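## Task

Carry the small foam block from the shelving at the far end of the aisle to the desk and leave it there. Everything that was upright on the floor must still be upright, the robot must not topple or finish leaning, and the block must rest on the desk without the robot holding it in place.

## Robot and tools

Robot: a Hello Robot Stretch 3 with one arm. It has a two-wheeled base (0.33 m long, 0.34 m wide), a lift that slides up a mast, and a telescoping arm pointing out of the robot's RIGHT side, ending in a wrist and a gripper. The base cannot move sideways, so to move the gripper forward or back you drive the base. Turning on the spot pivots about the wheel midpoint, 0.05 m behind the front edge; with the arm in and the wrist folded the robot sweeps a 0.28 m radius, and an unfolded level wrist reaches beyond it. Cameras: head_camera and nav_camera ride on the head (aimed by head_pan_rad and head_tilt_rad); wrist_camera is on the gripper.

Frames: the base frame has its origin on the floor between the drive wheels, x forward, y left, z up. hand_pose is reported in it, at the point where closed fingertips meet. The odometry frame is the base frame at the start; heading is positive to the left, from -3.142 to 3.142.

execute_actions takes "actions", a list run in order (empty list = just report). Each action may hold "robot", "steps" (1 to 450, at 30 steps per second, default 1) and "until". {"steps": n} alone waits. "robot" is one command, a list of up to 8 commands run one after another, or {"stop": true}, which brakes everything and clears the queue. A command holds any of:
- "base": exactly one of {"translate_m": d} (relative offset in metres from where the base is when that command starts, forward positive, |d| at most 1) or {"rotate_rad": d} (relative turn in radians, left/counter-clockwise positive, |d| at most 3.2).
- "joints": absolute targets by name; unnamed joints keep their goals. lift_m 0 to 1.1 (arm height, m); arm_m 0 to 0.52 (extension, m); wrist_yaw_rad -1.345 to 4.42 (0 along the arm, positive swings toward the front, 3.0 folded over the base); wrist_pitch_rad -1.57 to 0.451 (0 level, negative tips the fingers down); wrist_roll_rad -2.911 to 2.911 (0 fingers side by side); gripper_m -0.089 to 0.179 (larger is wider; actual fingertip gap is about 0.007 less when nearly shut, 0.025 less fully open, zero below 0.007); head_pan_rad -3.953 to 1.73 (0 forward, positive left, -1.57 looks along the arm); head_tilt_rad -1.53 to 0.419 (negative down).
- "contact_limits": {"arm_m": effort %, 1 to 100}, an effort at which that arm motion halts; smaller is gentler.
Inside a list, {"pause_s": s} waits up to 15 s. A queued command starts only after the previous one finished "done" (off_target is also accepted for base and gripper); otherwise the rest is dropped. Any new command takes effect immediately and discards the remainder of an older queue. Out-of-range numbers or malformed actions reject the whole call.

"until" ends an action early. {"robot": {"status": "ended"}} fires once nothing reports moving and no queue runs. You can also compare fields, e.g. {"robot": {"lift_m": [">", 0.3], "base_status": ["!=", "moving"]}}, using =, !=, <, <=, >, >=; {"any": {"status": "ended"}} fires when any single motion ends. Never wait for an exact "=" reading; done means within tolerance.

Results: base_status shows progress such as moving (translate_m +0.12 of +0.30); joint_goals, joint_status and measured_speeds list each joint; a line gives refusals, queue (idle/running/done/dropped/stopped) and queue_left. Status words: moving, done, off_target (came to rest short, may still push), contact_stop, time_out, stopped, not_commanded, torque_fault. Lines starting refused:, dropped: or replaced: explain problems (actions and commands counted from 0). robot.on_its_own appears when the robot changed a goal itself, a joint is slack or off, a motor strains at rest, or base_tilt has drifted 3 degrees or more. lidar_m gives 12 distances in 30-degree sectors (1st ahead, 4th left, 7th behind, 10th right; "-" nothing), in a plane 0.17 m up, so it sees table legs, not tops. wrist_depth_mm and head_depth_mm are 7x7 grids of depths in mm. motor_effort is percent, signed toward higher joint values, with a bracketed peak; readings carry noticeable fixed error. base_tilt in degrees: forward and right positive. Each result includes one image per camera, taken at the end of the call.

zoom_image: {"camera": head_camera, nav_camera or wrist_camera, "region": [x0, y0, x1, y1]} in pixels of that camera's latest image, top-left origin, at most 504 by 504.

finished_scene: {"scene": number of the current scene}; irreversible, reports success and gives the next task. Wait for all motion to end before calling it.

Practical rules: the base runs fast (0.30 m/s, 1.9 rad/s) only with lift_m below 0.30, arm_m below 0.03 and wrist_yaw_rad above 2.54; otherwise 0.10 m/s and 0.63 rad/s. Fold or unfold the wrist only with lift_m between 0.32 and 0.95, wrist_pitch_rad -0.4 and roll near 0; once folded the lift can drop to 0.25. With yaw below -0.4 keep pitch at -0.5 or lower. To grasp, command gripper_m below the object's width; to let go, open at least 0.02 past where the fingertips touched. Neither the reading nor done proves a hold; check images. Over-squeezing triggers a stall guard that weakens the grip; send a different value to re-squeeze.

Avoid tipping: pushing into something rigid with the gripper above about 0.45 m, repeated pushes after a contact_stop, or driving while the gripper is caught can topple the robot, as can snagging furniture, especially in reverse. If it leans, reverse the last move in small steps, free the gripper, and lower lift_m to about 0.2. After contact_stop the arm or lift goes slack until commanded again. Base, wrist and head have no contact stop. Wrist servos overheated by pushing shut off for 10 s (torque_fault) and refuse goals; wait with steps. Avoid drops, slams and hard shoves, and remember that loose objects may occasionally be nudged by outside forces.

Each tool is called after ">>>" as name(argument=value, ...), one argument or row to a line, values as JSON.

## Session

>>> execute_actions(
  actions=[],
)

Scene clock: 0.00 s.
robot.base_odometry: x=+0.000 y=+0.000 heading=+0.000 (m, m, rad; robot's odometry frame)
robot.turned_by_wheels: +0.000 (rad since the last result)
robot.turned_by_imu: +0.000 (rad since the last result)
robot.base_tilt: forward=-0.7 right=-0.1 (deg)
robot.lidar_m: 1.33 1.39 1.83 1.05 0.60 0.66 2.39 2.45 1.63 1.47 1.43 1.42
robot.head_depth_mm: 1342 1331 1331 1326 1320 1321 1311 / 1324 1319 1317 1323 1316 1312 1317 / 1322 1320 1315 1316 1309 1313 1314 / 1326 1312 1303 1308 1311 1307 1296 / 1324 1319 1320 1318 1310 1324 1316 / 1321 1322 1317 1316 1314 1308 1306 / 1304 1314 1306 1309 1304 1302 1303
robot.base_status: not_commanded
robot.joint_positions: lift_m=+0.402 arm_m=+0.002 wrist_yaw_rad=+3.042 wrist_pitch_rad=-0.493 wrist_roll_rad=-0.019 gripper_m=+0.037 head_pan_rad=+0.003 head_tilt_rad=+0.002
robot.joint_goals: lift_m=+0.402 arm_m=+0.002 wrist_yaw_rad=+3.042 wrist_pitch_rad=-0.493 wrist_roll_rad=-0.019 gripper_m=+0.037 head_pan_rad=+0.003 head_tilt_rad=+0.002
robot.joint_status: lift_m=not_commanded arm_m=not_commanded wrist_yaw_rad=not_commanded wrist_pitch_rad=not_commanded wrist_roll_rad=not_commanded gripper_m=not_commanded head_pan_rad=not_commanded head_tilt_rad=not_commanded
robot.measured_speeds: translate_m=+0.000 rotate_rad=+0.000 lift_m=+0.000 arm_m=+0.000 wrist_yaw_rad=+0.000 wrist_pitch_rad=+0.000 wrist_roll_rad=+0.000 head_pan_rad=+0.000 head_tilt_rad=+0.000
robot: refusals=0 queue=idle queue_left=0
robot.motor_effort: left_wheel=+1 right_wheel=-1 lift_m=+20 arm_m=+0 wrist_yaw_rad=+1 wrist_pitch_rad=+4 wrist_roll_rad=+0 gripper_m=+0 head_pan_rad=+0 head_tilt_rad=+1 (%)
robot.hand_pose: x=+0.0000 y=+0.0664 z=+0.3978 quat_wxyz=(+0.205, +0.687, +0.140, +0.683) (m; robot's base frame)
robot.wrist_depth_mm: 449 - 965 - - - - / 483 503 - - - - - / 509 551 - - - - - / 574 604 863 865 854 821 823 / 635 673 - 701 718 698 694 / 607 599 - 584 608 584 579 / 527 537 - - 523 521 517
pictures: head_camera (sideways: a quarter turn clockwise sets it upright), nav_camera (sideways: a quarter turn counterclockwise sets it upright), wrist_camera
Images, in order (width x height): head_camera 896x504, nav_camera 672x504, wrist_camera 644x364.

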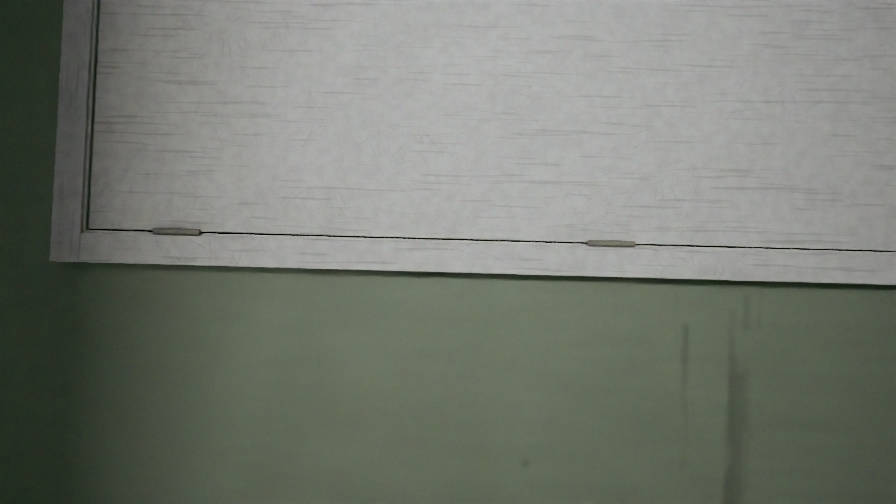

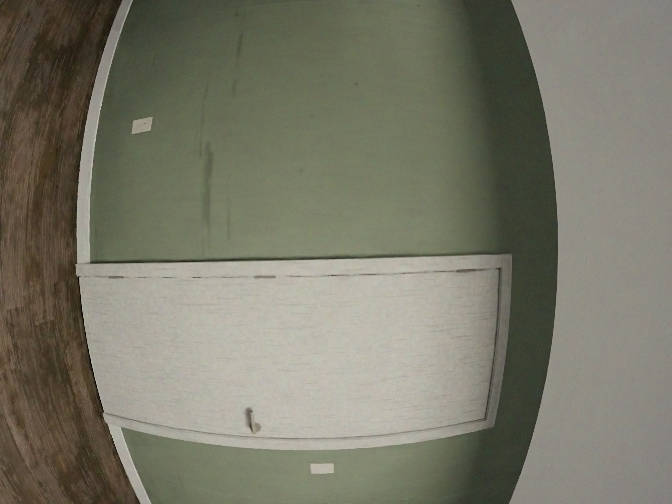

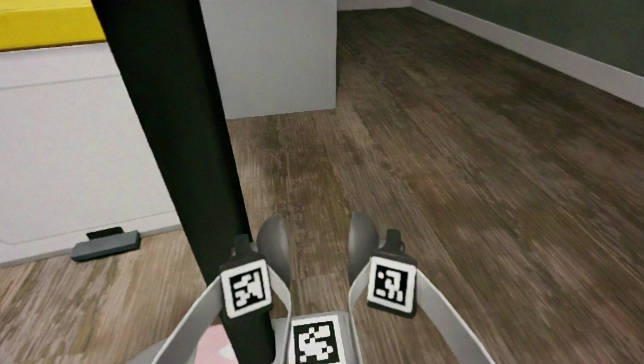

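Look around.

>>> execute_actions(
  actions=[
    {"robot":{"joints":{"head_pan_rad":1.6,"head_tilt_rad":-0.3,"lift_m":0.25}},"steps":90,"until":{"robot":{"status":"ended"}}},
  ],
)

Scene clock: 2.20 s.
robot.base_odometry: x=+0.000 y=+0.000 heading=+0.000 (m, m, rad; robot's odometry frame)
robot.turned_by_wheels: +0.000 (rad since the last result)
robot.turned_by_imu: +0.000 (rad since the last result)
robot.base_tilt: forward=-0.6 right=+0.0 (deg)
robot.lidar_m: 1.33 1.39 1.83 1.04 0.60 0.66 2.40 2.45 1.63 1.46 1.43 1.42
robot.head_depth_mm: 2598 2715 2904 3061 2851 2044 1593 / 906 959 2790 2961 2713 2044 1604 / 900 940 994 1052 1113 1184 1260 / 897 941 990 1045 1109 1179 1263 / 897 937 995 1049 1107 1188 1260 / 897 940 993 1052 1127 1193 1293 / 2547 2651 2777 2947 2643 1991 1564
robot.base_status: not_commanded
robot.joint_positions: lift_m=+0.251 arm_m=+0.002 wrist_yaw_rad=+3.042 wrist_pitch_rad=-0.493 wrist_roll_rad=-0.019 gripper_m=+0.037 head_pan_rad=+1.593 head_tilt_rad=-0.296
robot.joint_goals: lift_m=+0.250 arm_m=+0.002 wrist_yaw_rad=+3.042 wrist_pitch_rad=-0.493 wrist_roll_rad=-0.019 gripper_m=+0.037 head_pan_rad=+1.600 head_tilt_rad=-0.300
robot.joint_status: lift_m=done arm_m=not_commanded wrist_yaw_rad=not_commanded wrist_pitch_rad=not_commanded wrist_roll_rad=not_commanded gripper_m=not_commanded head_pan_rad=done head_tilt_rad=done
robot.measured_speeds: translate_m=+0.000 rotate_rad=+0.000 lift_m=+0.000 arm_m=+0.000 wrist_yaw_rad=+0.000 wrist_pitch_rad=+0.000 wrist_roll_rad=+0.000 head_pan_rad=+0.000 head_tilt_rad=+0.000
robot: refusals=0 queue=done queue_left=0
robot.motor_effort: left_wheel=+1(1) right_wheel=-1(0) lift_m=+10(18) arm_m=+0(0) wrist_yaw_rad=+0(1) wrist_pitch_rad=+5(5) wrist_roll_rad=+0(0) gripper_m=-1(1) head_pan_rad=+4(50) head_tilt_rad=-2(25) (%)
robot.hand_pose: x=+0.0000 y=+0.0664 z=+0.2468 quat_wxyz=(+0.205, +0.687, +0.140, +0.683) (m; robot's base frame)
robot.wrist_depth_mm: 440 - 950 - - - - / 475 506 - - - - 995 / 522 553 766 763 752 741 736 / 553 587 615 604 594 592 586 / 504 517 - 543 514 490 488 / 444 - - - 432 419 416 / - - - - 366 366 366
pictures: head_camera (sideways: a quarter turn clockwise sets it upright), nav_camera (sideways: a quarter turn counterclockwise sets it upright), wrist_camera
Images, in order (width x height): head_camera 896x504, nav_camera 672x504, wrist_camera 644x364.

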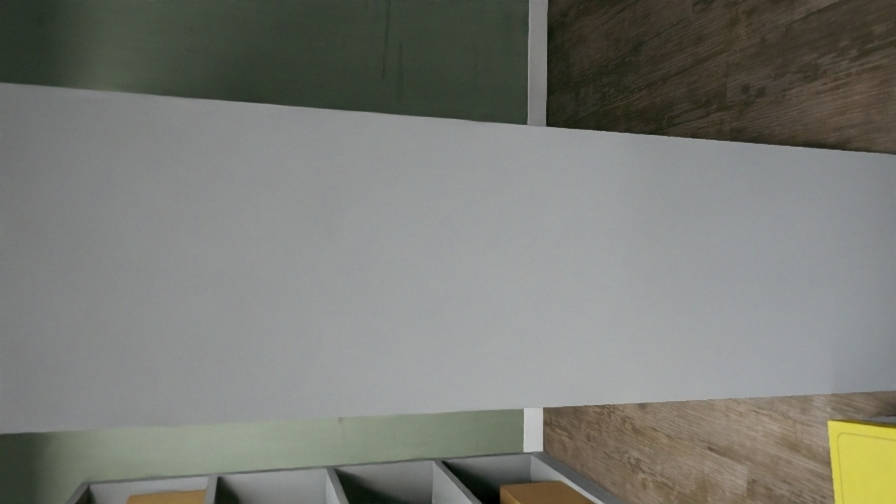

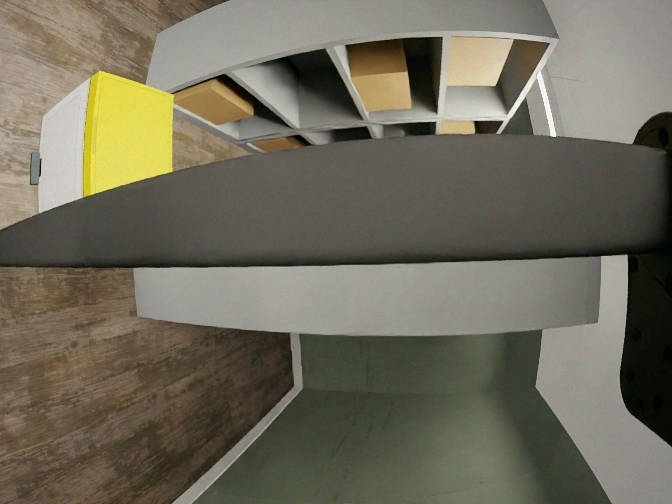

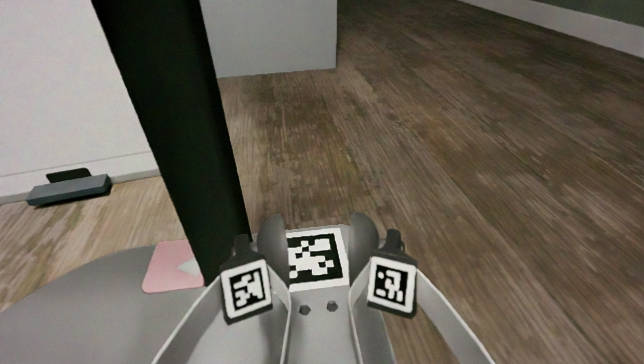

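>>> execute_actions(
  actions=[
    {"robot":{"joints":{"head_pan_rad":-3.5,"head_tilt_rad":-0.3}},"steps":150,"until":{"robot":{"status":"ended"}}},
  ],
)

Scene clock: 5.17 s.
robot.base_odometry: x=+0.000 y=+0.000 heading=+0.000 (m, m, rad; robot's odometry frame)
robot.turned_by_wheels: +0.000 (rad since the last result)
robot.turned_by_imu: -0.001 (rad since the last result)
robot.base_tilt: forward=-0.6 right=-0.1 (deg)
robot.lidar_m: 1.34 1.40 1.83 1.05 0.60 0.66 2.39 2.45 1.63 1.46 1.42 1.42
robot.head_depth_mm: 2562 2679 1505 1537 1583 1623 1565 / 2481 2632 2811 2965 2848 1954 1582 / 2431 2546 2714 2813 2822 2033 1594 / 2268 2383 2548 2669 2774 2002 1583 / 2209 2320 2444 2555 2677 2023 1570 / 2131 2243 2310 2448 2548 2013 1568 / 2046 2165 2244 2380 2464 2017 1566
robot.base_status: not_commanded
robot.joint_positions: lift_m=+0.251 arm_m=+0.002 wrist_yaw_rad=+3.042 wrist_pitch_rad=-0.493 wrist_roll_rad=-0.019 gripper_m=+0.037 head_pan_rad=-3.493 head_tilt_rad=-0.296
robot.joint_goals: lift_m=+0.250 arm_m=+0.002 wrist_yaw_rad=+3.042 wrist_pitch_rad=-0.493 wrist_roll_rad=-0.019 gripper_m=+0.037 head_pan_rad=-3.500 head_tilt_rad=-0.300
robot.joint_status: lift_m=done arm_m=not_commanded wrist_yaw_rad=not_commanded wrist_pitch_rad=not_commanded wrist_roll_rad=not_commanded gripper_m=not_commanded head_pan_rad=done head_tilt_rad=done
robot.measured_speeds: translate_m=+0.000 rotate_rad=+0.000 lift_m=+0.000 arm_m=+0.000 wrist_yaw_rad=+0.000 wrist_pitch_rad=+0.000 wrist_roll_rad=+0.000 head_pan_rad=+0.000 head_tilt_rad=+0.000
robot: refusals=0 queue=done queue_left=0
robot.motor_effort: left_wheel=+1(0) right_wheel=+0(1) lift_m=+10(10) arm_m=+0(0) wrist_yaw_rad=+0(0) wrist_pitch_rad=+4(5) wrist_roll_rad=+1(0) gripper_m=-1(0) head_pan_rad=-4(49) head_tilt_rad=-2(4) (%)
robot.hand_pose: x=+0.0000 y=+0.0664 z=+0.2468 quat_wxyz=(+0.205, +0.687, +0.140, +0.683) (m; robot's base frame)
robot.wrist_depth_mm: 435 - 946 - - - - / 471 500 - - - - - / 521 550 770 756 731 754 728 / 562 583 602 604 589 595 590 / 507 510 - 532 511 488 484 / 450 - - - 440 425 415 / - - - - 367 369 364
pictures: head_camera (sideways: a quarter turn clockwise sets it upright), nav_camera (sideways: a quarter turn counterclockwise sets it upright), wrist_camera
Images, in order (width x height): head_camera 896x504, nav_camera 672x504, wrist_camera 644x364.

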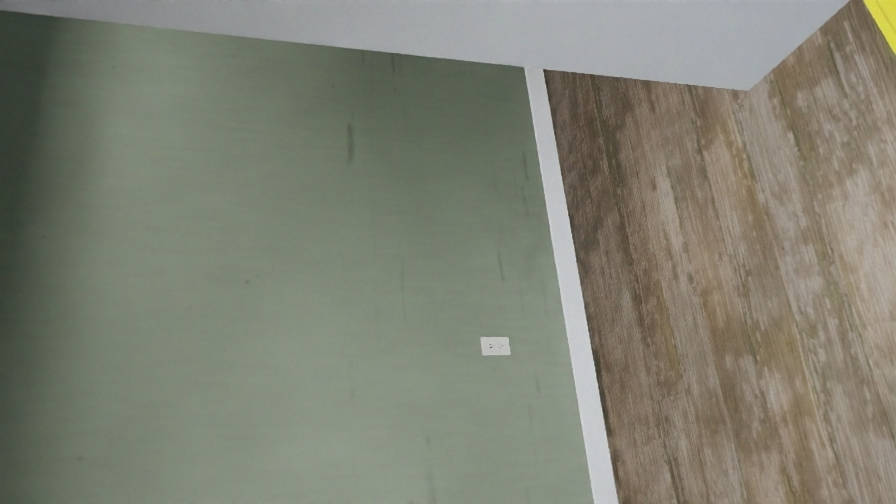

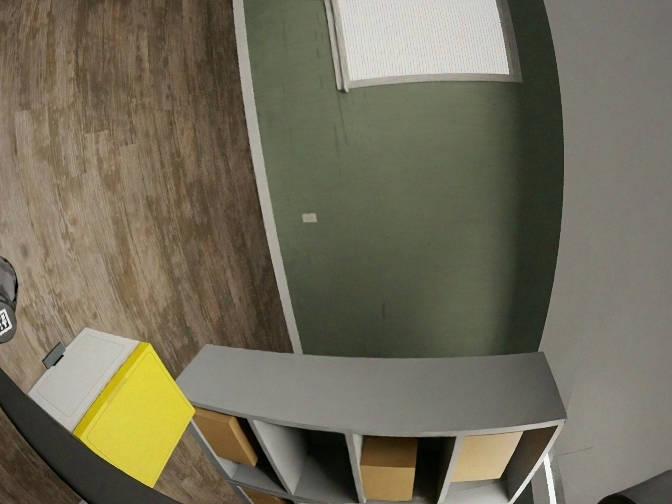

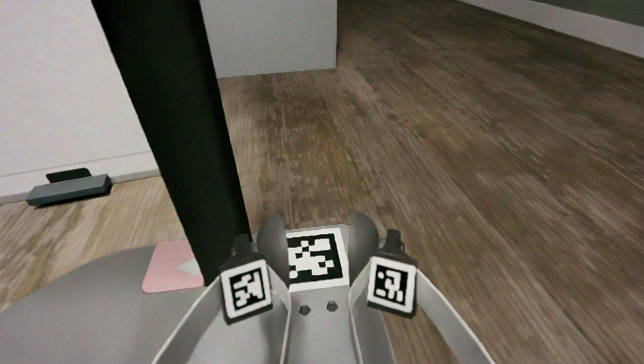

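>>> execute_actions(
  actions=[
    {"robot":{"joints":{"head_pan_rad":-2.2,"head_tilt_rad":-0.3}},"steps":150,"until":{"robot":{"status":"ended"}}},
  ],
)

Scene clock: 6.53 s.
robot.base_odometry: x=+0.000 y=+0.000 heading=+0.000 (m, m, rad; robot's odometry frame)
robot.turned_by_wheels: +0.000 (rad since the last result)
robot.turned_by_imu: +0.000 (rad since the last result)
robot.base_tilt: forward=-0.7 right=-0.1 (deg)
robot.lidar_m: 1.34 1.39 1.83 1.05 0.60 0.66 2.40 2.45 1.64 1.46 1.43 1.43
robot.head_depth_mm: 2541 2638 2704 2795 2765 2070 1606 / 2495 2622 2832 2983 2821 2058 1583 / 2263 2403 2525 2706 2706 2039 1590 / 2087 2181 2344 2430 2514 2039 1585 / 1936 2029 2136 2142 1531 1893 1562 / 1785 1860 1991 2006 1422 2023 1567 / 1679 1743 1849 1882 1329 2000 1567
robot.base_status: not_commanded
robot.joint_positions: lift_m=+0.251 arm_m=+0.002 wrist_yaw_rad=+3.042 wrist_pitch_rad=-0.493 wrist_roll_rad=-0.019 gripper_m=+0.037 head_pan_rad=-2.207 head_tilt_rad=-0.296
robot.joint_goals: lift_m=+0.250 arm_m=+0.002 wrist_yaw_rad=+3.042 wrist_pitch_rad=-0.493 wrist_roll_rad=-0.019 gripper_m=+0.037 head_pan_rad=-2.200 head_tilt_rad=-0.300
robot.joint_status: lift_m=done arm_m=not_commanded wrist_yaw_rad=not_commanded wrist_pitch_rad=not_commanded wrist_roll_rad=not_commanded gripper_m=not_commanded head_pan_rad=done head_tilt_rad=done
robot.measured_speeds: translate_m=+0.000 rotate_rad=+0.000 lift_m=+0.000 arm_m=+0.000 wrist_yaw_rad=+0.000 wrist_pitch_rad=+0.000 wrist_roll_rad=+0.000 head_pan_rad=+0.000 head_tilt_rad=+0.000
robot: refusals=0 queue=done queue_left=0
robot.motor_effort: left_wheel=+0(1) right_wheel=+0(0) lift_m=+10(10) arm_m=+0(0) wrist_yaw_rad=+1(0) wrist_pitch_rad=+4(5) wrist_roll_rad=+1(0) gripper_m=+0(0) head_pan_rad=+4(51) head_tilt_rad=-3(2) (%)
robot.hand_pose: x=+0.0000 y=+0.0664 z=+0.2468 quat_wxyz=(+0.205, +0.687, +0.140, +0.683) (m; robot's base frame)
robot.wrist_depth_mm: 442 - 935 - - - - / 480 507 - - - - 989 / 521 554 775 771 751 732 737 / 554 574 611 599 599 591 578 / 507 518 - 538 517 490 496 / 449 - - - 430 420 415 / - - - - 370 370 364
pictures: head_camera (sideways: a quarter turn clockwise sets it upright), nav_camera (sideways: a quarter turn counterclockwise sets it upright), wrist_camera
Images, in order (width x height): head_camera 896x504, nav_camera 672x504, wrist_camera 644x364.

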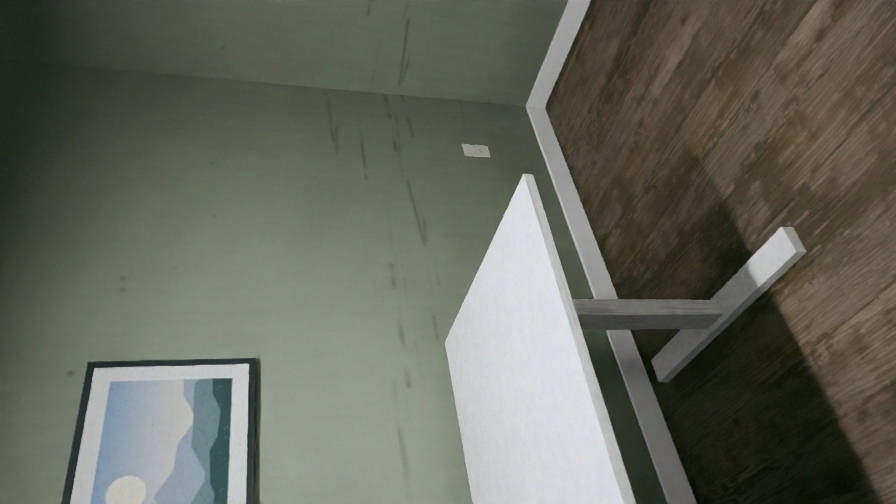

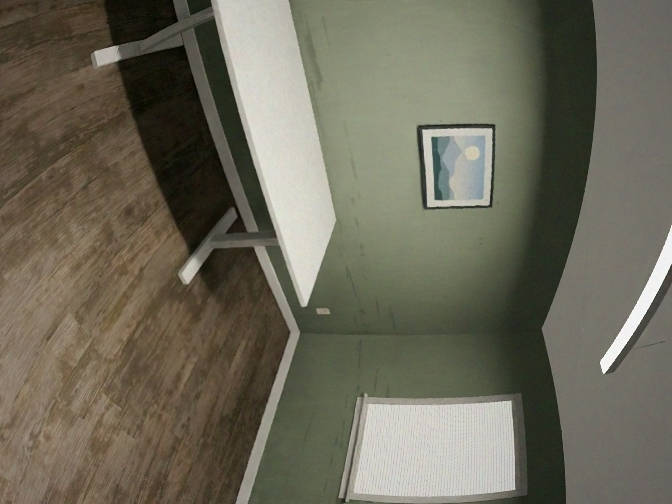

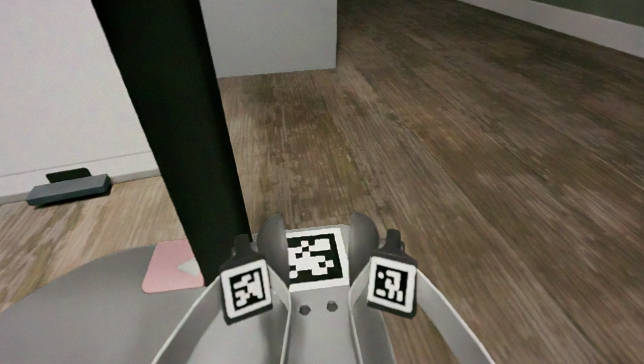

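>>> execute_actions(
  actions=[
    {"robot":{"base":{"translate_m":-1.0},"joints":{"head_pan_rad":1.57,"head_tilt_rad":-0.3}},"steps":250,"until":{"robot":{"status":"ended"}}},
  ],
)

Scene clock: 11.87 s.
robot.base_odometry: x=-1.000 y=+0.000 heading=+0.000 (m, m, rad; robot's odometry frame)
robot.turned_by_wheels: +0.000 (rad since the last result)
robot.turned_by_imu: +0.001 (rad since the last result)
robot.base_tilt: forward=-0.6 right=-0.1 (deg)
robot.lidar_m: 2.33 0.63 0.59 0.98 1.01 1.48 1.40 1.43 1.88 1.42 1.94 1.95
robot.head_depth_mm: 2524 2272 2703 2383 2090 1956 1600 / 2571 2716 2796 2953 2708 2022 1581 / 852 897 953 1005 2534 1896 1536 / 841 885 935 983 1046 1113 1188 / 837 877 925 979 1037 1107 1178 / 836 878 925 973 1041 1097 1169 / 833 873 913 979 1037 1124 1484
robot.base_status: done (translate_m -1.0000 of -1.0000)
robot.joint_positions: lift_m=+0.251 arm_m=+0.002 wrist_yaw_rad=+3.042 wrist_pitch_rad=-0.493 wrist_roll_rad=-0.019 gripper_m=+0.037 head_pan_rad=+1.563 head_tilt_rad=-0.297
robot.joint_goals: lift_m=+0.250 arm_m=+0.002 wrist_yaw_rad=+3.042 wrist_pitch_rad=-0.493 wrist_roll_rad=-0.019 gripper_m=+0.037 head_pan_rad=+1.570 head_tilt_rad=-0.300
robot.joint_status: lift_m=done arm_m=not_commanded wrist_yaw_rad=not_commanded wrist_pitch_rad=not_commanded wrist_roll_rad=not_commanded gripper_m=not_commanded head_pan_rad=done head_tilt_rad=done
robot.measured_speeds: translate_m=+0.000 rotate_rad=+0.000 lift_m=+0.000 arm_m=+0.000 wrist_yaw_rad=+0.000 wrist_pitch_rad=+0.000 wrist_roll_rad=+0.000 head_pan_rad=+0.000 head_tilt_rad=+0.000
robot: refusals=0 queue=done queue_left=0
robot.motor_effort: left_wheel=+1(6) right_wheel=-1(5) lift_m=+10(10) arm_m=+0(0) wrist_yaw_rad=+0(1) wrist_pitch_rad=+4(5) wrist_roll_rad=+1(0) gripper_m=-1(0) head_pan_rad=+3(49) head_tilt_rad=-3(3) (%)
robot.hand_pose: x=+0.0000 y=+0.0664 z=+0.2468 quat_wxyz=(+0.205, +0.687, +0.141, +0.683) (m; robot's base frame)
robot.wrist_depth_mm: - - 896 - 822 535 512 / - - - - 824 566 585 / 793 775 759 767 754 632 666 / 611 610 605 611 591 595 582 / 504 515 - 538 513 490 494 / 448 - - - 436 415 420 / - - - - 367 364 362
pictures: head_camera (sideways: a quarter turn clockwise sets it upright), nav_camera (sideways: a quarter turn counterclockwise sets it upright), wrist_camera
Images, in order (width x height): head_camera 896x504, nav_camera 672x504, wrist_camera 644x364.

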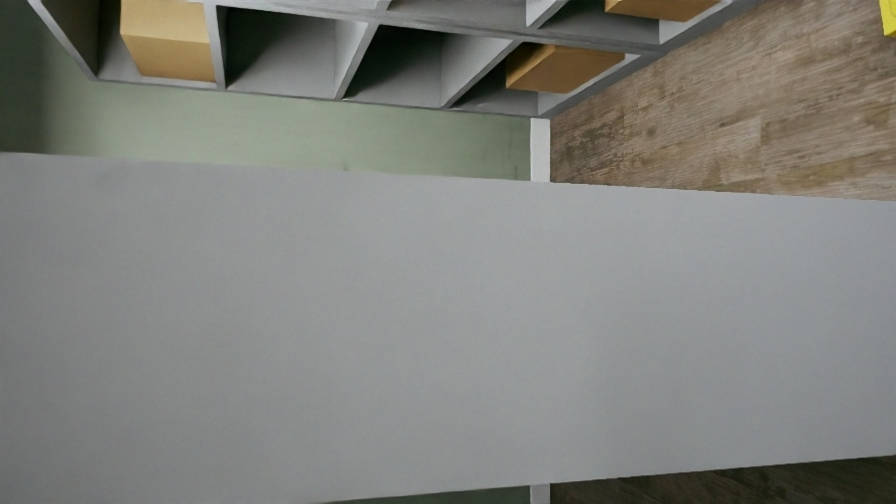

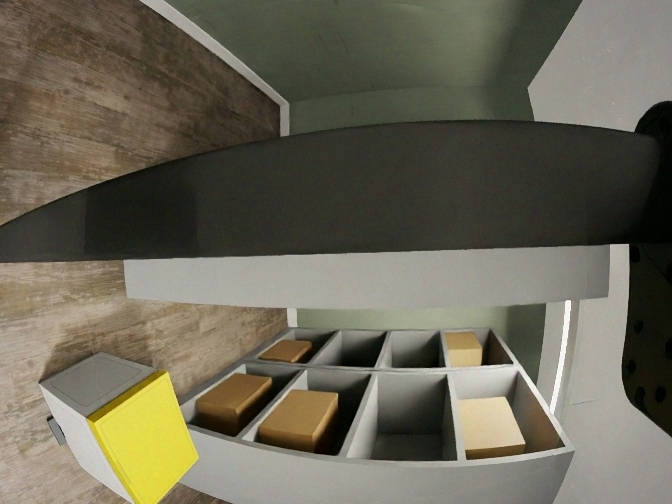

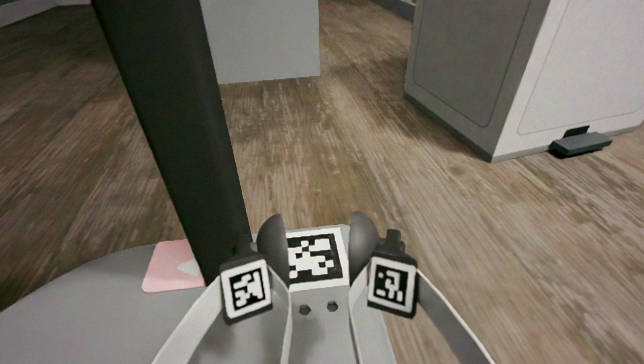

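>>> execute_actions(
  actions=[
    {"robot":[{"base":{"translate_m":0.3}},{"base":{"rotate_rad":1.5708},"joints":{"head_pan_rad":0,"head_tilt_rad":-0.4}}],"steps":300,"until":{"robot":{"status":"ended"}}},
  ],
)

Scene clock: 17.57 s.
robot.base_odometry: x=-0.700 y=+0.000 heading=+1.571 (m, m, rad; robot's odometry frame)
robot.turned_by_wheels: +1.571 (rad since the last result)
robot.turned_by_imu: +1.548 (rad since the last result)
robot.base_tilt: forward=-0.7 right=-0.1 (deg)
robot.lidar_m: 0.45 1.02 1.80 1.70 1.74 2.01 1.42 1.74 2.17 2.03 2.10 0.46
robot.head_depth_mm: 1334 1740 1816 1461 1352 1305 956 / 2087 1822 1900 1977 1887 1755 950 / 2500 2684 2821 2973 2399 1810 944 / 2467 2666 2849 3052 2366 1804 1375 / 2427 2572 2760 2896 2179 1733 1397 / 844 899 955 1031 1103 1204 1325 / 825 881 943 1014 1102 1198 1320
robot.base_status: done (rotate_rad +1.5707 of +1.5708)
robot.joint_positions: lift_m=+0.251 arm_m=+0.002 wrist_yaw_rad=+3.042 wrist_pitch_rad=-0.493 wrist_roll_rad=-0.019 gripper_m=+0.037 head_pan_rad=+0.007 head_tilt_rad=-0.395
robot.joint_goals: lift_m=+0.250 arm_m=+0.002 wrist_yaw_rad=+3.042 wrist_pitch_rad=-0.493 wrist_roll_rad=-0.019 gripper_m=+0.037 head_pan_rad=+0.000 head_tilt_rad=-0.400
robot.joint_status: lift_m=done arm_m=not_commanded wrist_yaw_rad=not_commanded wrist_pitch_rad=not_commanded wrist_roll_rad=not_commanded gripper_m=not_commanded head_pan_rad=done head_tilt_rad=done
robot.measured_speeds: translate_m=+0.000 rotate_rad=+0.000 lift_m=+0.000 arm_m=+0.000 wrist_yaw_rad=+0.000 wrist_pitch_rad=+0.000 wrist_roll_rad=+0.000 head_pan_rad=+0.000 head_tilt_rad=+0.000
robot: refusals=0 queue=done queue_left=0
robot.motor_effort: left_wheel=-1(7) right_wheel=+1(8) lift_m=+10(10) arm_m=+0(0) wrist_yaw_rad=+0(0) wrist_pitch_rad=+5(4) wrist_roll_rad=+1(1) gripper_m=+0(0) head_pan_rad=-5(50) head_tilt_rad=-4(17) (%)
robot.hand_pose: x=+0.0000 y=+0.0664 z=+0.2468 quat_wxyz=(+0.205, +0.687, +0.141, +0.683) (m; robot's base frame)
robot.wrist_depth_mm: - - - - - - - / - - - - - - - / 780 785 777 763 741 731 745 / 613 612 617 603 593 601 580 / 503 523 - 534 513 496 493 / 450 - - - 436 424 419 / - - - - 366 365 363
pictures: head_camera (sideways: a quarter turn clockwise sets it upright), nav_camera (sideways: a quarter turn counterclockwise sets it upright), wrist_camera
Images, in order (width x height): head_camera 896x504, nav_camera 672x504, wrist_camera 644x364.

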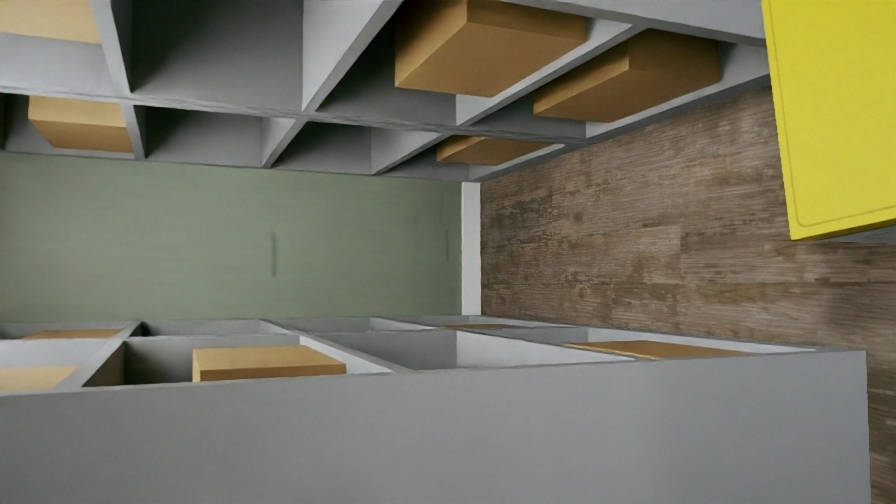

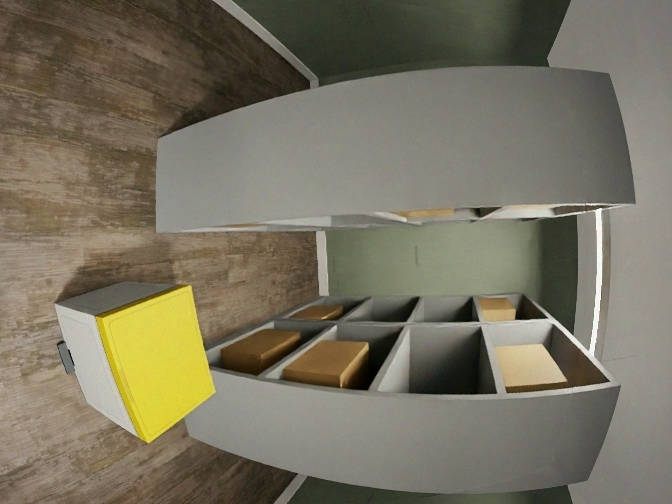

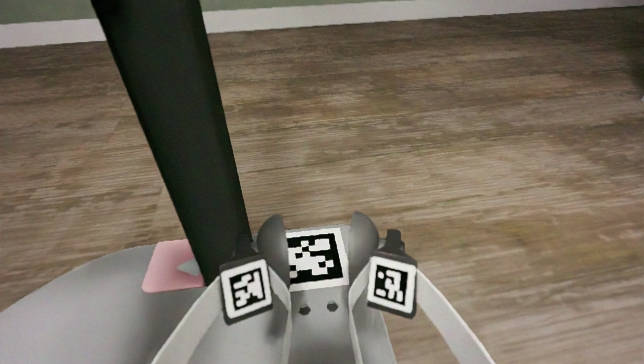

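>>> execute_actions(
  actions=[
    {"robot":[{"base":{"rotate_rad":0.588}},{"base":{"translate_m":0.72}},{"base":{"rotate_rad":-2.159},"joints":{"head_tilt_rad":-0.6}}],"steps":400,"until":{"robot":{"status":"ended"}}},
  ],
)

Scene clock: 27.13 s.
robot.base_odometry: x=-1.099 y=+0.599 heading=+0.000 (m, m, rad; robot's odometry frame)
robot.turned_by_wheels: -1.571 (rad since the last result)
robot.turned_by_imu: -1.554 (rad since the last result)
robot.base_tilt: forward=-0.7 right=-0.1 (deg)
robot.lidar_m: 0.44 0.44 0.40 0.37 0.38 1.43 1.35 1.38 1.81 2.03 2.46 0.48
robot.head_depth_mm: 2066 2291 2534 2382 1854 1506 1269 / 2070 2274 2521 2388 1827 1496 1247 / 2088 2300 2527 2372 1833 983 846 / 2066 2284 2535 2352 1831 971 828 / 2071 2276 2504 2373 1834 975 821 / 2053 2259 2511 2345 1826 1029 837 / 2045 2210 2371 1325 1314 1328 1260
robot.base_status: done (rotate_rad -2.1589 of -2.1590)
robot.joint_positions: lift_m=+0.251 arm_m=+0.002 wrist_yaw_rad=+3.042 wrist_pitch_rad=-0.493 wrist_roll_rad=-0.019 gripper_m=+0.037 head_pan_rad=+0.007 head_tilt_rad=-0.593
robot.joint_goals: lift_m=+0.250 arm_m=+0.002 wrist_yaw_rad=+3.042 wrist_pitch_rad=-0.493 wrist_roll_rad=-0.019 gripper_m=+0.037 head_pan_rad=+0.000 head_tilt_rad=-0.600
robot.joint_status: lift_m=done arm_m=not_commanded wrist_yaw_rad=not_commanded wrist_pitch_rad=not_commanded wrist_roll_rad=not_commanded gripper_m=not_commanded head_pan_rad=done head_tilt_rad=done
robot.measured_speeds: translate_m=+0.000 rotate_rad=+0.000 lift_m=+0.000 arm_m=+0.000 wrist_yaw_rad=+0.000 wrist_pitch_rad=+0.000 wrist_roll_rad=+0.000 head_pan_rad=+0.000 head_tilt_rad=+0.000
robot: refusals=0 queue=done queue_left=0
robot.motor_effort: left_wheel=+2(9) right_wheel=-2(7) lift_m=+10(10) arm_m=-1(1) wrist_yaw_rad=+1(0) wrist_pitch_rad=+4(4) wrist_roll_rad=+0(1) gripper_m=+0(1) head_pan_rad=-3(4) head_tilt_rad=-4(28) (%)
robot.hand_pose: x=+0.0000 y=+0.0663 z=+0.2468 quat_wxyz=(+0.205, +0.687, +0.141, +0.683) (m; robot's base frame)
robot.wrist_depth_mm: 348 - 369 386 414 - 838 / - 385 410 427 461 - 857 / 805 422 446 477 528 752 723 / 620 500 505 536 565 595 592 / 507 507 - 528 508 487 494 / 436 - - - 430 419 412 / - - - - 365 363 366
pictures: head_camera (sideways: a quarter turn clockwise sets it upright), nav_camera (sideways: a quarter turn counterclockwise sets it upright), wrist_camera
Images, in order (width x height): head_camera 896x504, nav_camera 672x504, wrist_camera 644x364.

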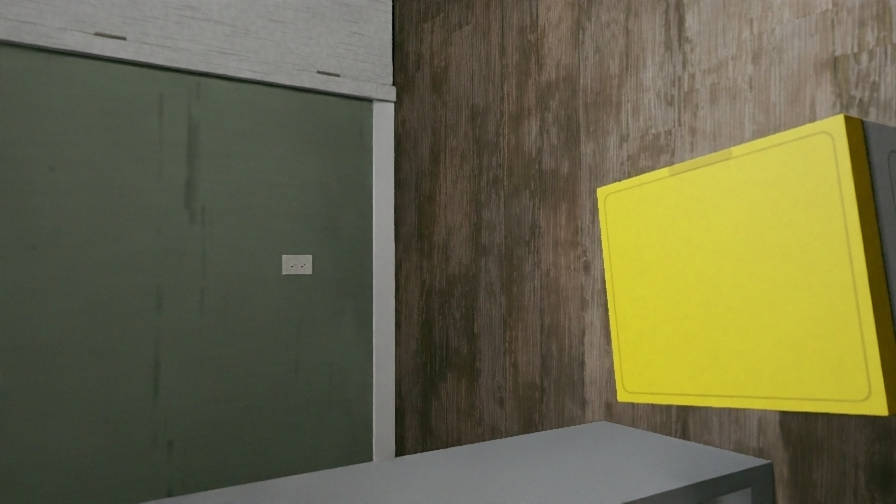

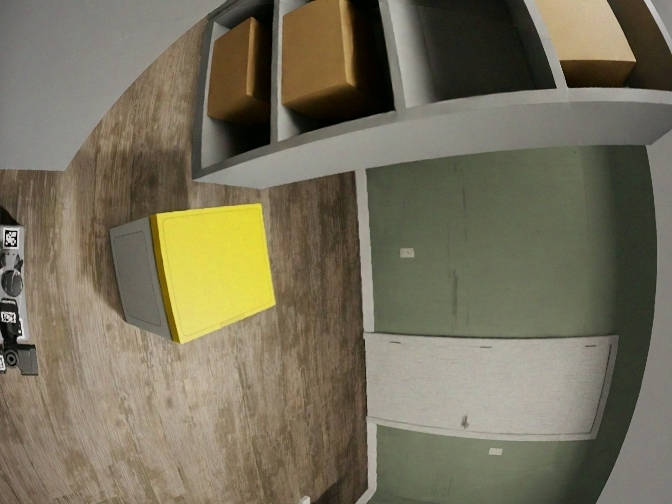

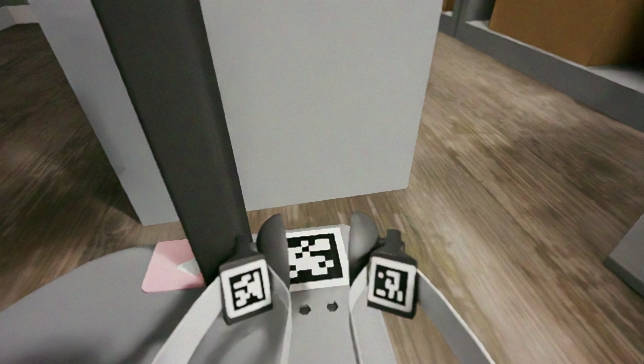

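>>> execute_actions(
  actions=[
    {"robot":[{"base":{"translate_m":0.33}},{"joints":{"lift_m":0.33}},{"base":{"translate_m":0.45}}],"steps":400,"until":{"robot":{"status":"ended"}}},
  ],
)

Scene clock: 37.23 s.
robot.base_odometry: x=-0.319 y=+0.599 heading=+0.000 (m, m, rad; robot's odometry frame)
robot.turned_by_wheels: +0.000 (rad since the last result)
robot.turned_by_imu: -0.003 (rad since the last result)
robot.base_tilt: forward=-0.6 right=-0.1 (deg)
robot.lidar_m: - - 0.15 0.20 0.87 0.70 2.13 2.18 2.10 2.08 2.53 -
robot.head_depth_mm: 1398 1547 1709 1902 1846 1496 1271 / 1391 1525 1704 1904 1837 1496 1269 / 1387 1526 1704 1915 1825 1496 1264 / 1383 1510 1691 1921 1826 1490 1265 / 1375 1525 1672 1907 1821 1496 1263 / 1377 1514 1679 1875 1824 1491 1256 / 1369 1506 1674 1905 1814 1478 1260
robot.base_status: done (translate_m +0.4500 of +0.4500)
robot.joint_positions: lift_m=+0.329 arm_m=+0.002 wrist_yaw_rad=+3.042 wrist_pitch_rad=-0.493 wrist_roll_rad=-0.019 gripper_m=+0.037 head_pan_rad=+0.007 head_tilt_rad=-0.594
robot.joint_goals: lift_m=+0.330 arm_m=+0.002 wrist_yaw_rad=+3.042 wrist_pitch_rad=-0.493 wrist_roll_rad=-0.019 gripper_m=+0.037 head_pan_rad=+0.000 head_tilt_rad=-0.600
robot.joint_status: lift_m=done arm_m=not_commanded wrist_yaw_rad=not_commanded wrist_pitch_rad=not_commanded wrist_roll_rad=not_commanded gripper_m=not_commanded head_pan_rad=done head_tilt_rad=done
robot.measured_speeds: translate_m=+0.000 rotate_rad=+0.000 lift_m=+0.000 arm_m=+0.000 wrist_yaw_rad=+0.000 wrist_pitch_rad=+0.000 wrist_roll_rad=+0.000 head_pan_rad=+0.000 head_tilt_rad=+0.000
robot: refusals=0 queue=done queue_left=0
robot.motor_effort: left_wheel=+7(26) right_wheel=+0(7) lift_m=+29(31) arm_m=-1(1) wrist_yaw_rad=+1(1) wrist_pitch_rad=+5(5) wrist_roll_rad=+0(1) gripper_m=+0(0) head_pan_rad=-4(3) head_tilt_rad=-4(5) (%)
robot.hand_pose: x=+0.0000 y=+0.0663 z=+0.3256 quat_wxyz=(+0.205, +0.687, +0.141, +0.683) (m; robot's base frame)
robot.wrist_depth_mm: - - - 442 142 84 60 / 864 - - 480 147 86 61 / 815 938 918 537 153 88 62 / 711 752 719 631 159 90 63 / 611 614 - 600 149 92 63 / 517 526 - 537 133 94 64 / 465 - - - 202 91 66
pictures: head_camera (sideways: a quarter turn clockwise sets it upright), nav_camera (sideways: a quarter turn counterclockwise sets it upright), wrist_camera
Images, in order (width x height): head_camera 896x504, nav_camera 672x504, wrist_camera 644x364.

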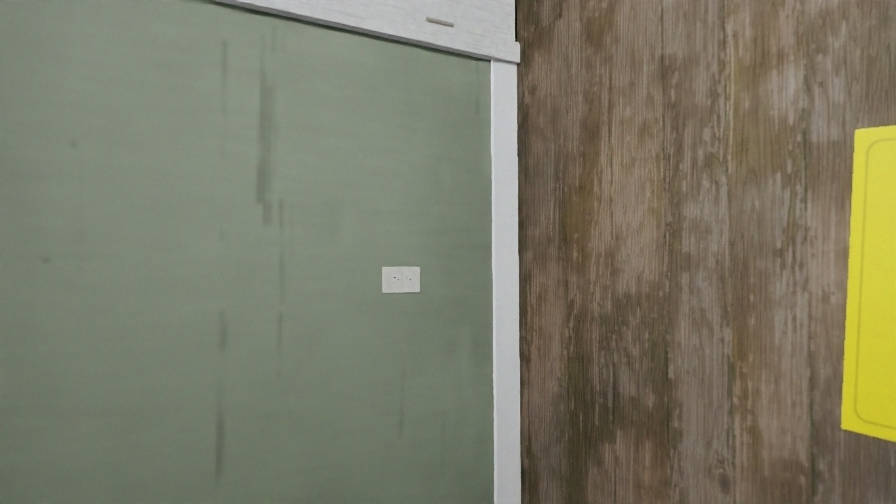

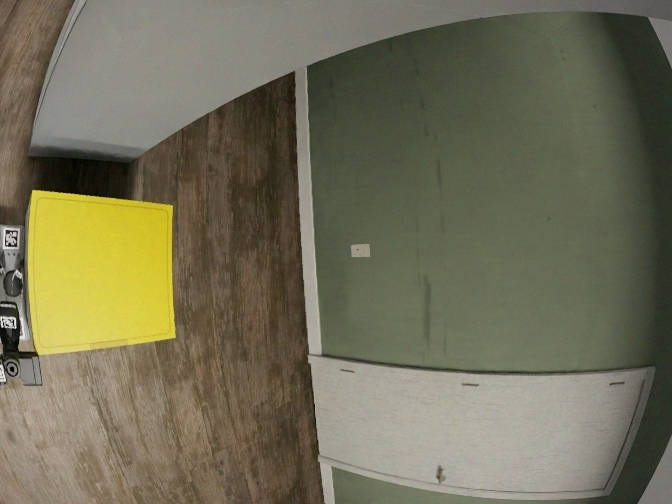

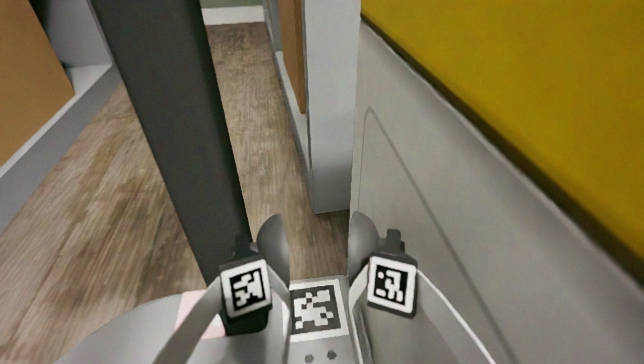

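>>> execute_actions(
  actions=[
    {"robot":[{"base":{"translate_m":-0.33},"joints":{"lift_m":0.25}},{"base":{"rotate_rad":1.5708},"joints":{"head_tilt_rad":-0.3}},{"base":{"translate_m":0.9}}],"steps":450,"until":{"robot":{"status":"ended"}}},
  ],
)

Scene clock: 47.37 s.
robot.base_odometry: x=-0.649 y=+1.499 heading=+1.570 (m, m, rad; robot's odometry frame)
robot.turned_by_wheels: +1.571 (rad since the last result)
robot.turned_by_imu: +1.547 (rad since the last result)
robot.base_tilt: forward=-0.6 right=-0.1 (deg)
robot.lidar_m: 0.99 0.49 0.51 0.32 0.32 0.42 2.92 0.55 0.35 0.33 0.34 0.49
robot.head_depth_mm: 868 1210 1287 1113 1428 1191 934 / 1148 1233 1291 1337 1437 1292 1195 / 1182 1253 1314 1398 1484 1562 1565 / 1179 1239 1311 1396 1477 1579 1559 / 1172 1236 1306 1377 1466 1574 1546 / 1175 1232 1294 1375 1451 1553 1551 / 1146 1194 1245 1317 1393 1321 1411
robot.base_status: done (translate_m +0.9000 of +0.9000)
robot.joint_positions: lift_m=+0.251 arm_m=+0.002 wrist_yaw_rad=+3.042 wrist_pitch_rad=-0.493 wrist_roll_rad=-0.019 gripper_m=+0.037 head_pan_rad=+0.007 head_tilt_rad=-0.309
robot.joint_goals: lift_m=+0.250 arm_m=+0.002 wrist_yaw_rad=+3.042 wrist_pitch_rad=-0.493 wrist_roll_rad=-0.019 gripper_m=+0.037 head_pan_rad=+0.000 head_tilt_rad=-0.300
robot.joint_status: lift_m=done arm_m=not_commanded wrist_yaw_rad=not_commanded wrist_pitch_rad=not_commanded wrist_roll_rad=not_commanded gripper_m=not_commanded head_pan_rad=done head_tilt_rad=done
robot.measured_speeds: translate_m=+0.000 rotate_rad=+0.000 lift_m=+0.000 arm_m=+0.000 wrist_yaw_rad=+0.000 wrist_pitch_rad=+0.000 wrist_roll_rad=+0.000 head_pan_rad=+0.000 head_tilt_rad=+0.000
robot: refusals=0 queue=done queue_left=0
robot.motor_effort: left_wheel=-1(8) right_wheel=+1(8) lift_m=+10(26) arm_m=-1(1) wrist_yaw_rad=+1(1) wrist_pitch_rad=+5(4) wrist_roll_rad=+0(1) gripper_m=-1(1) head_pan_rad=-3(3) head_tilt_rad=+5(36) (%)
robot.hand_pose: x=+0.0000 y=+0.0663 z=+0.2467 quat_wxyz=(+0.205, +0.687, +0.141, +0.683) (m; robot's base frame)
robot.wrist_depth_mm: 288 - 316 335 754 494 393 / 310 325 347 369 765 517 437 / 343 358 389 415 598 540 510 / 376 400 433 455 498 519 552 / 406 423 - 479 499 494 489 / 425 - - - 435 418 415 / - - - - 366 367 369
pictures: head_camera (sideways: a quarter turn clockwise sets it upright), nav_camera (sideways: a quarter turn counterclockwise sets it upright), wrist_camera
Images, in order (width x height): head_camera 896x504, nav_camera 672x504, wrist_camera 644x364.

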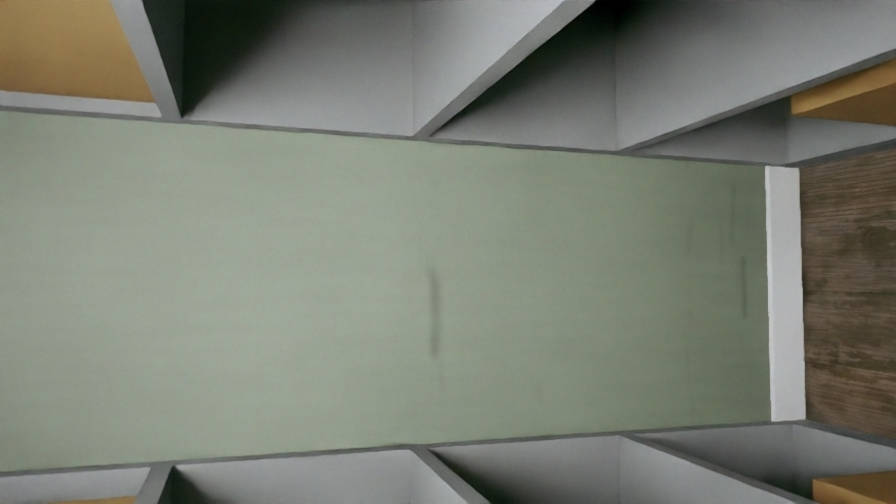

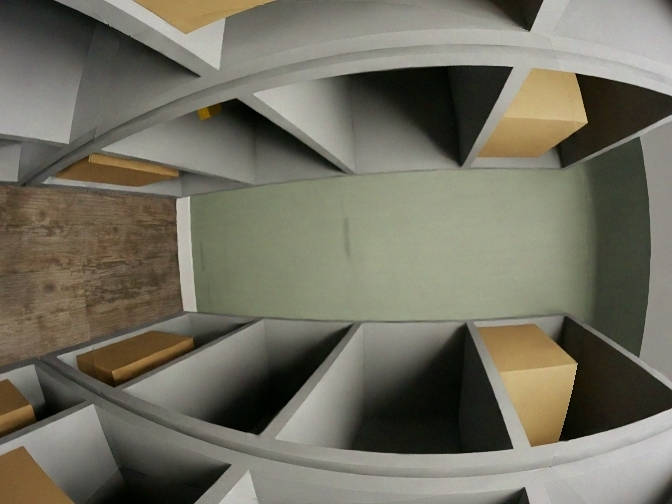

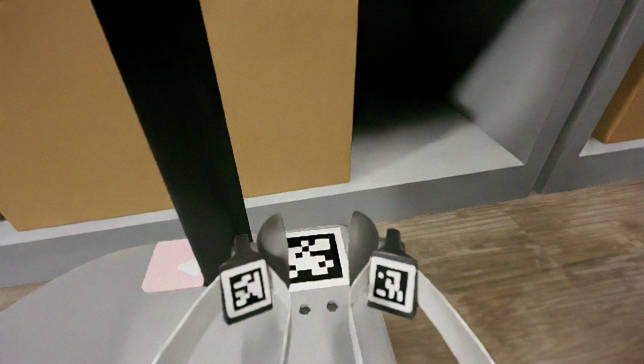

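>>> execute_actions(
  actions=[
    {"robot":[{"base":{"rotate_rad":3.1416},"joints":{"head_pan_rad":-1.57,"head_tilt_rad":-0.5}},{"base":{"translate_m":-0.5}}],"steps":450,"until":{"robot":{"status":"ended"}}},
  ],
)

Scene clock: 54.20 s.
robot.base_odometry: x=-0.649 y=+1.999 heading=-1.571 (m, m, rad; robot's odometry frame)
robot.turned_by_wheels: +3.141 (rad since the last result)
robot.turned_by_imu: +3.103 (rad since the last result)
robot.base_tilt: forward=-0.6 right=-0.1 (deg)
robot.lidar_m: 1.01 0.44 0.27 0.26 0.32 0.35 0.87 0.60 0.40 0.35 0.36 0.54
robot.head_depth_mm: 680 737 805 675 494 908 796 / 676 734 802 672 493 885 794 / 669 725 795 673 492 877 791 / 664 719 789 669 490 879 792 / 649 395 327 356 397 433 503 / - 293 320 393 401 446 507 / 324 305 317 343 376 422 769
robot.base_status: done (translate_m -0.5000 of -0.5000)
robot.joint_positions: lift_m=+0.251 arm_m=+0.002 wrist_yaw_rad=+3.042 wrist_pitch_rad=-0.493 wrist_roll_rad=-0.019 gripper_m=+0.037 head_pan_rad=-1.563 head_tilt_rad=-0.494
robot.joint_goals: lift_m=+0.250 arm_m=+0.002 wrist_yaw_rad=+3.042 wrist_pitch_rad=-0.493 wrist_roll_rad=-0.019 gripper_m=+0.037 head_pan_rad=-1.570 head_tilt_rad=-0.500
robot.joint_status: lift_m=done arm_m=not_commanded wrist_yaw_rad=not_commanded wrist_pitch_rad=not_commanded wrist_roll_rad=not_commanded gripper_m=not_commanded head_pan_rad=done head_tilt_rad=done
robot.measured_speeds: translate_m=+0.000 rotate_rad=+0.000 lift_m=+0.000 arm_m=+0.000 wrist_yaw_rad=+0.000 wrist_pitch_rad=+0.000 wrist_roll_rad=+0.000 head_pan_rad=+0.000 head_tilt_rad=+0.000
robot: refusals=0 queue=done queue_left=0
robot.motor_effort: left_wheel=-2(7) right_wheel=+2(9) lift_m=+10(10) arm_m=-1(1) wrist_yaw_rad=+0(1) wrist_pitch_rad=+5(5) wrist_roll_rad=+1(0) gripper_m=+0(1) head_pan_rad=-3(47) head_tilt_rad=-3(29) (%)
robot.hand_pose: x=+0.0000 y=+0.0662 z=+0.2467 quat_wxyz=(+0.205, +0.687, +0.141, +0.683) (m; robot's base frame)
robot.wrist_depth_mm: 249 - 642 281 445 347 367 / 269 282 708 306 487 378 413 / 297 305 596 346 532 432 470 / 326 341 484 393 477 480 528 / 359 375 - 428 469 491 491 / 368 - - - 427 420 420 / - - - - 369 367 365
pictures: head_camera (sideways: a quarter turn clockwise sets it upright), nav_camera (sideways: a quarter turn counterclockwise sets it upright), wrist_camera
Images, in order (width x height): head_camera 896x504, nav_camera 672x504, wrist_camera 644x364.

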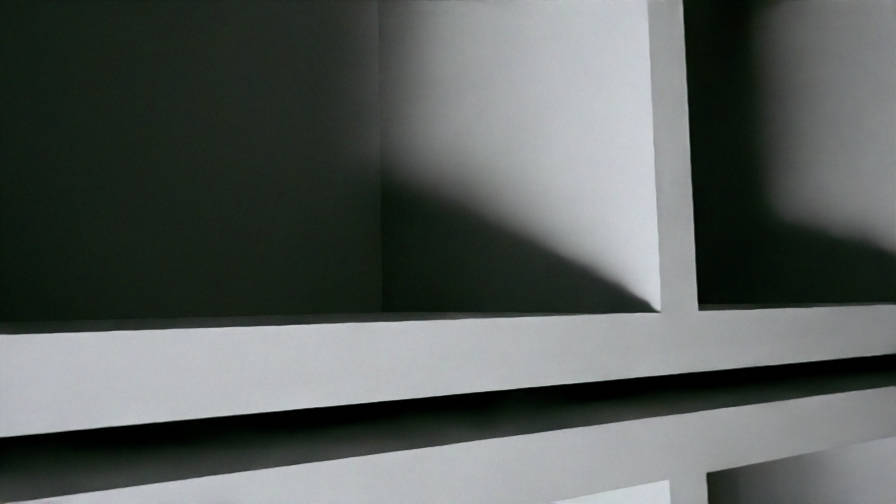

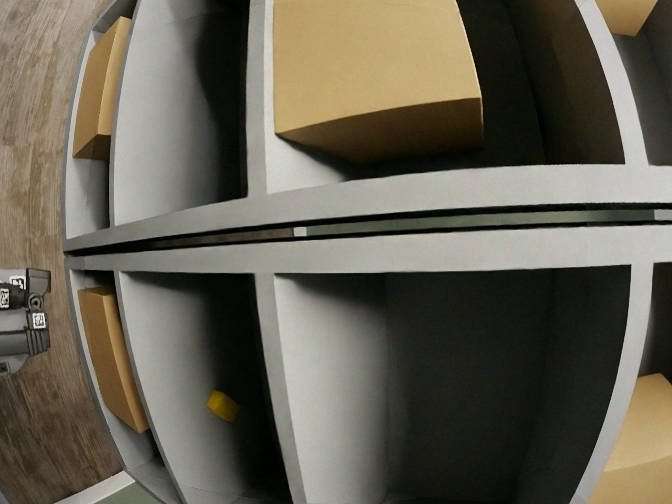

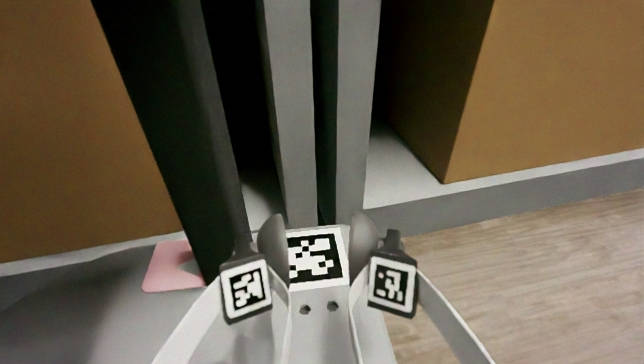

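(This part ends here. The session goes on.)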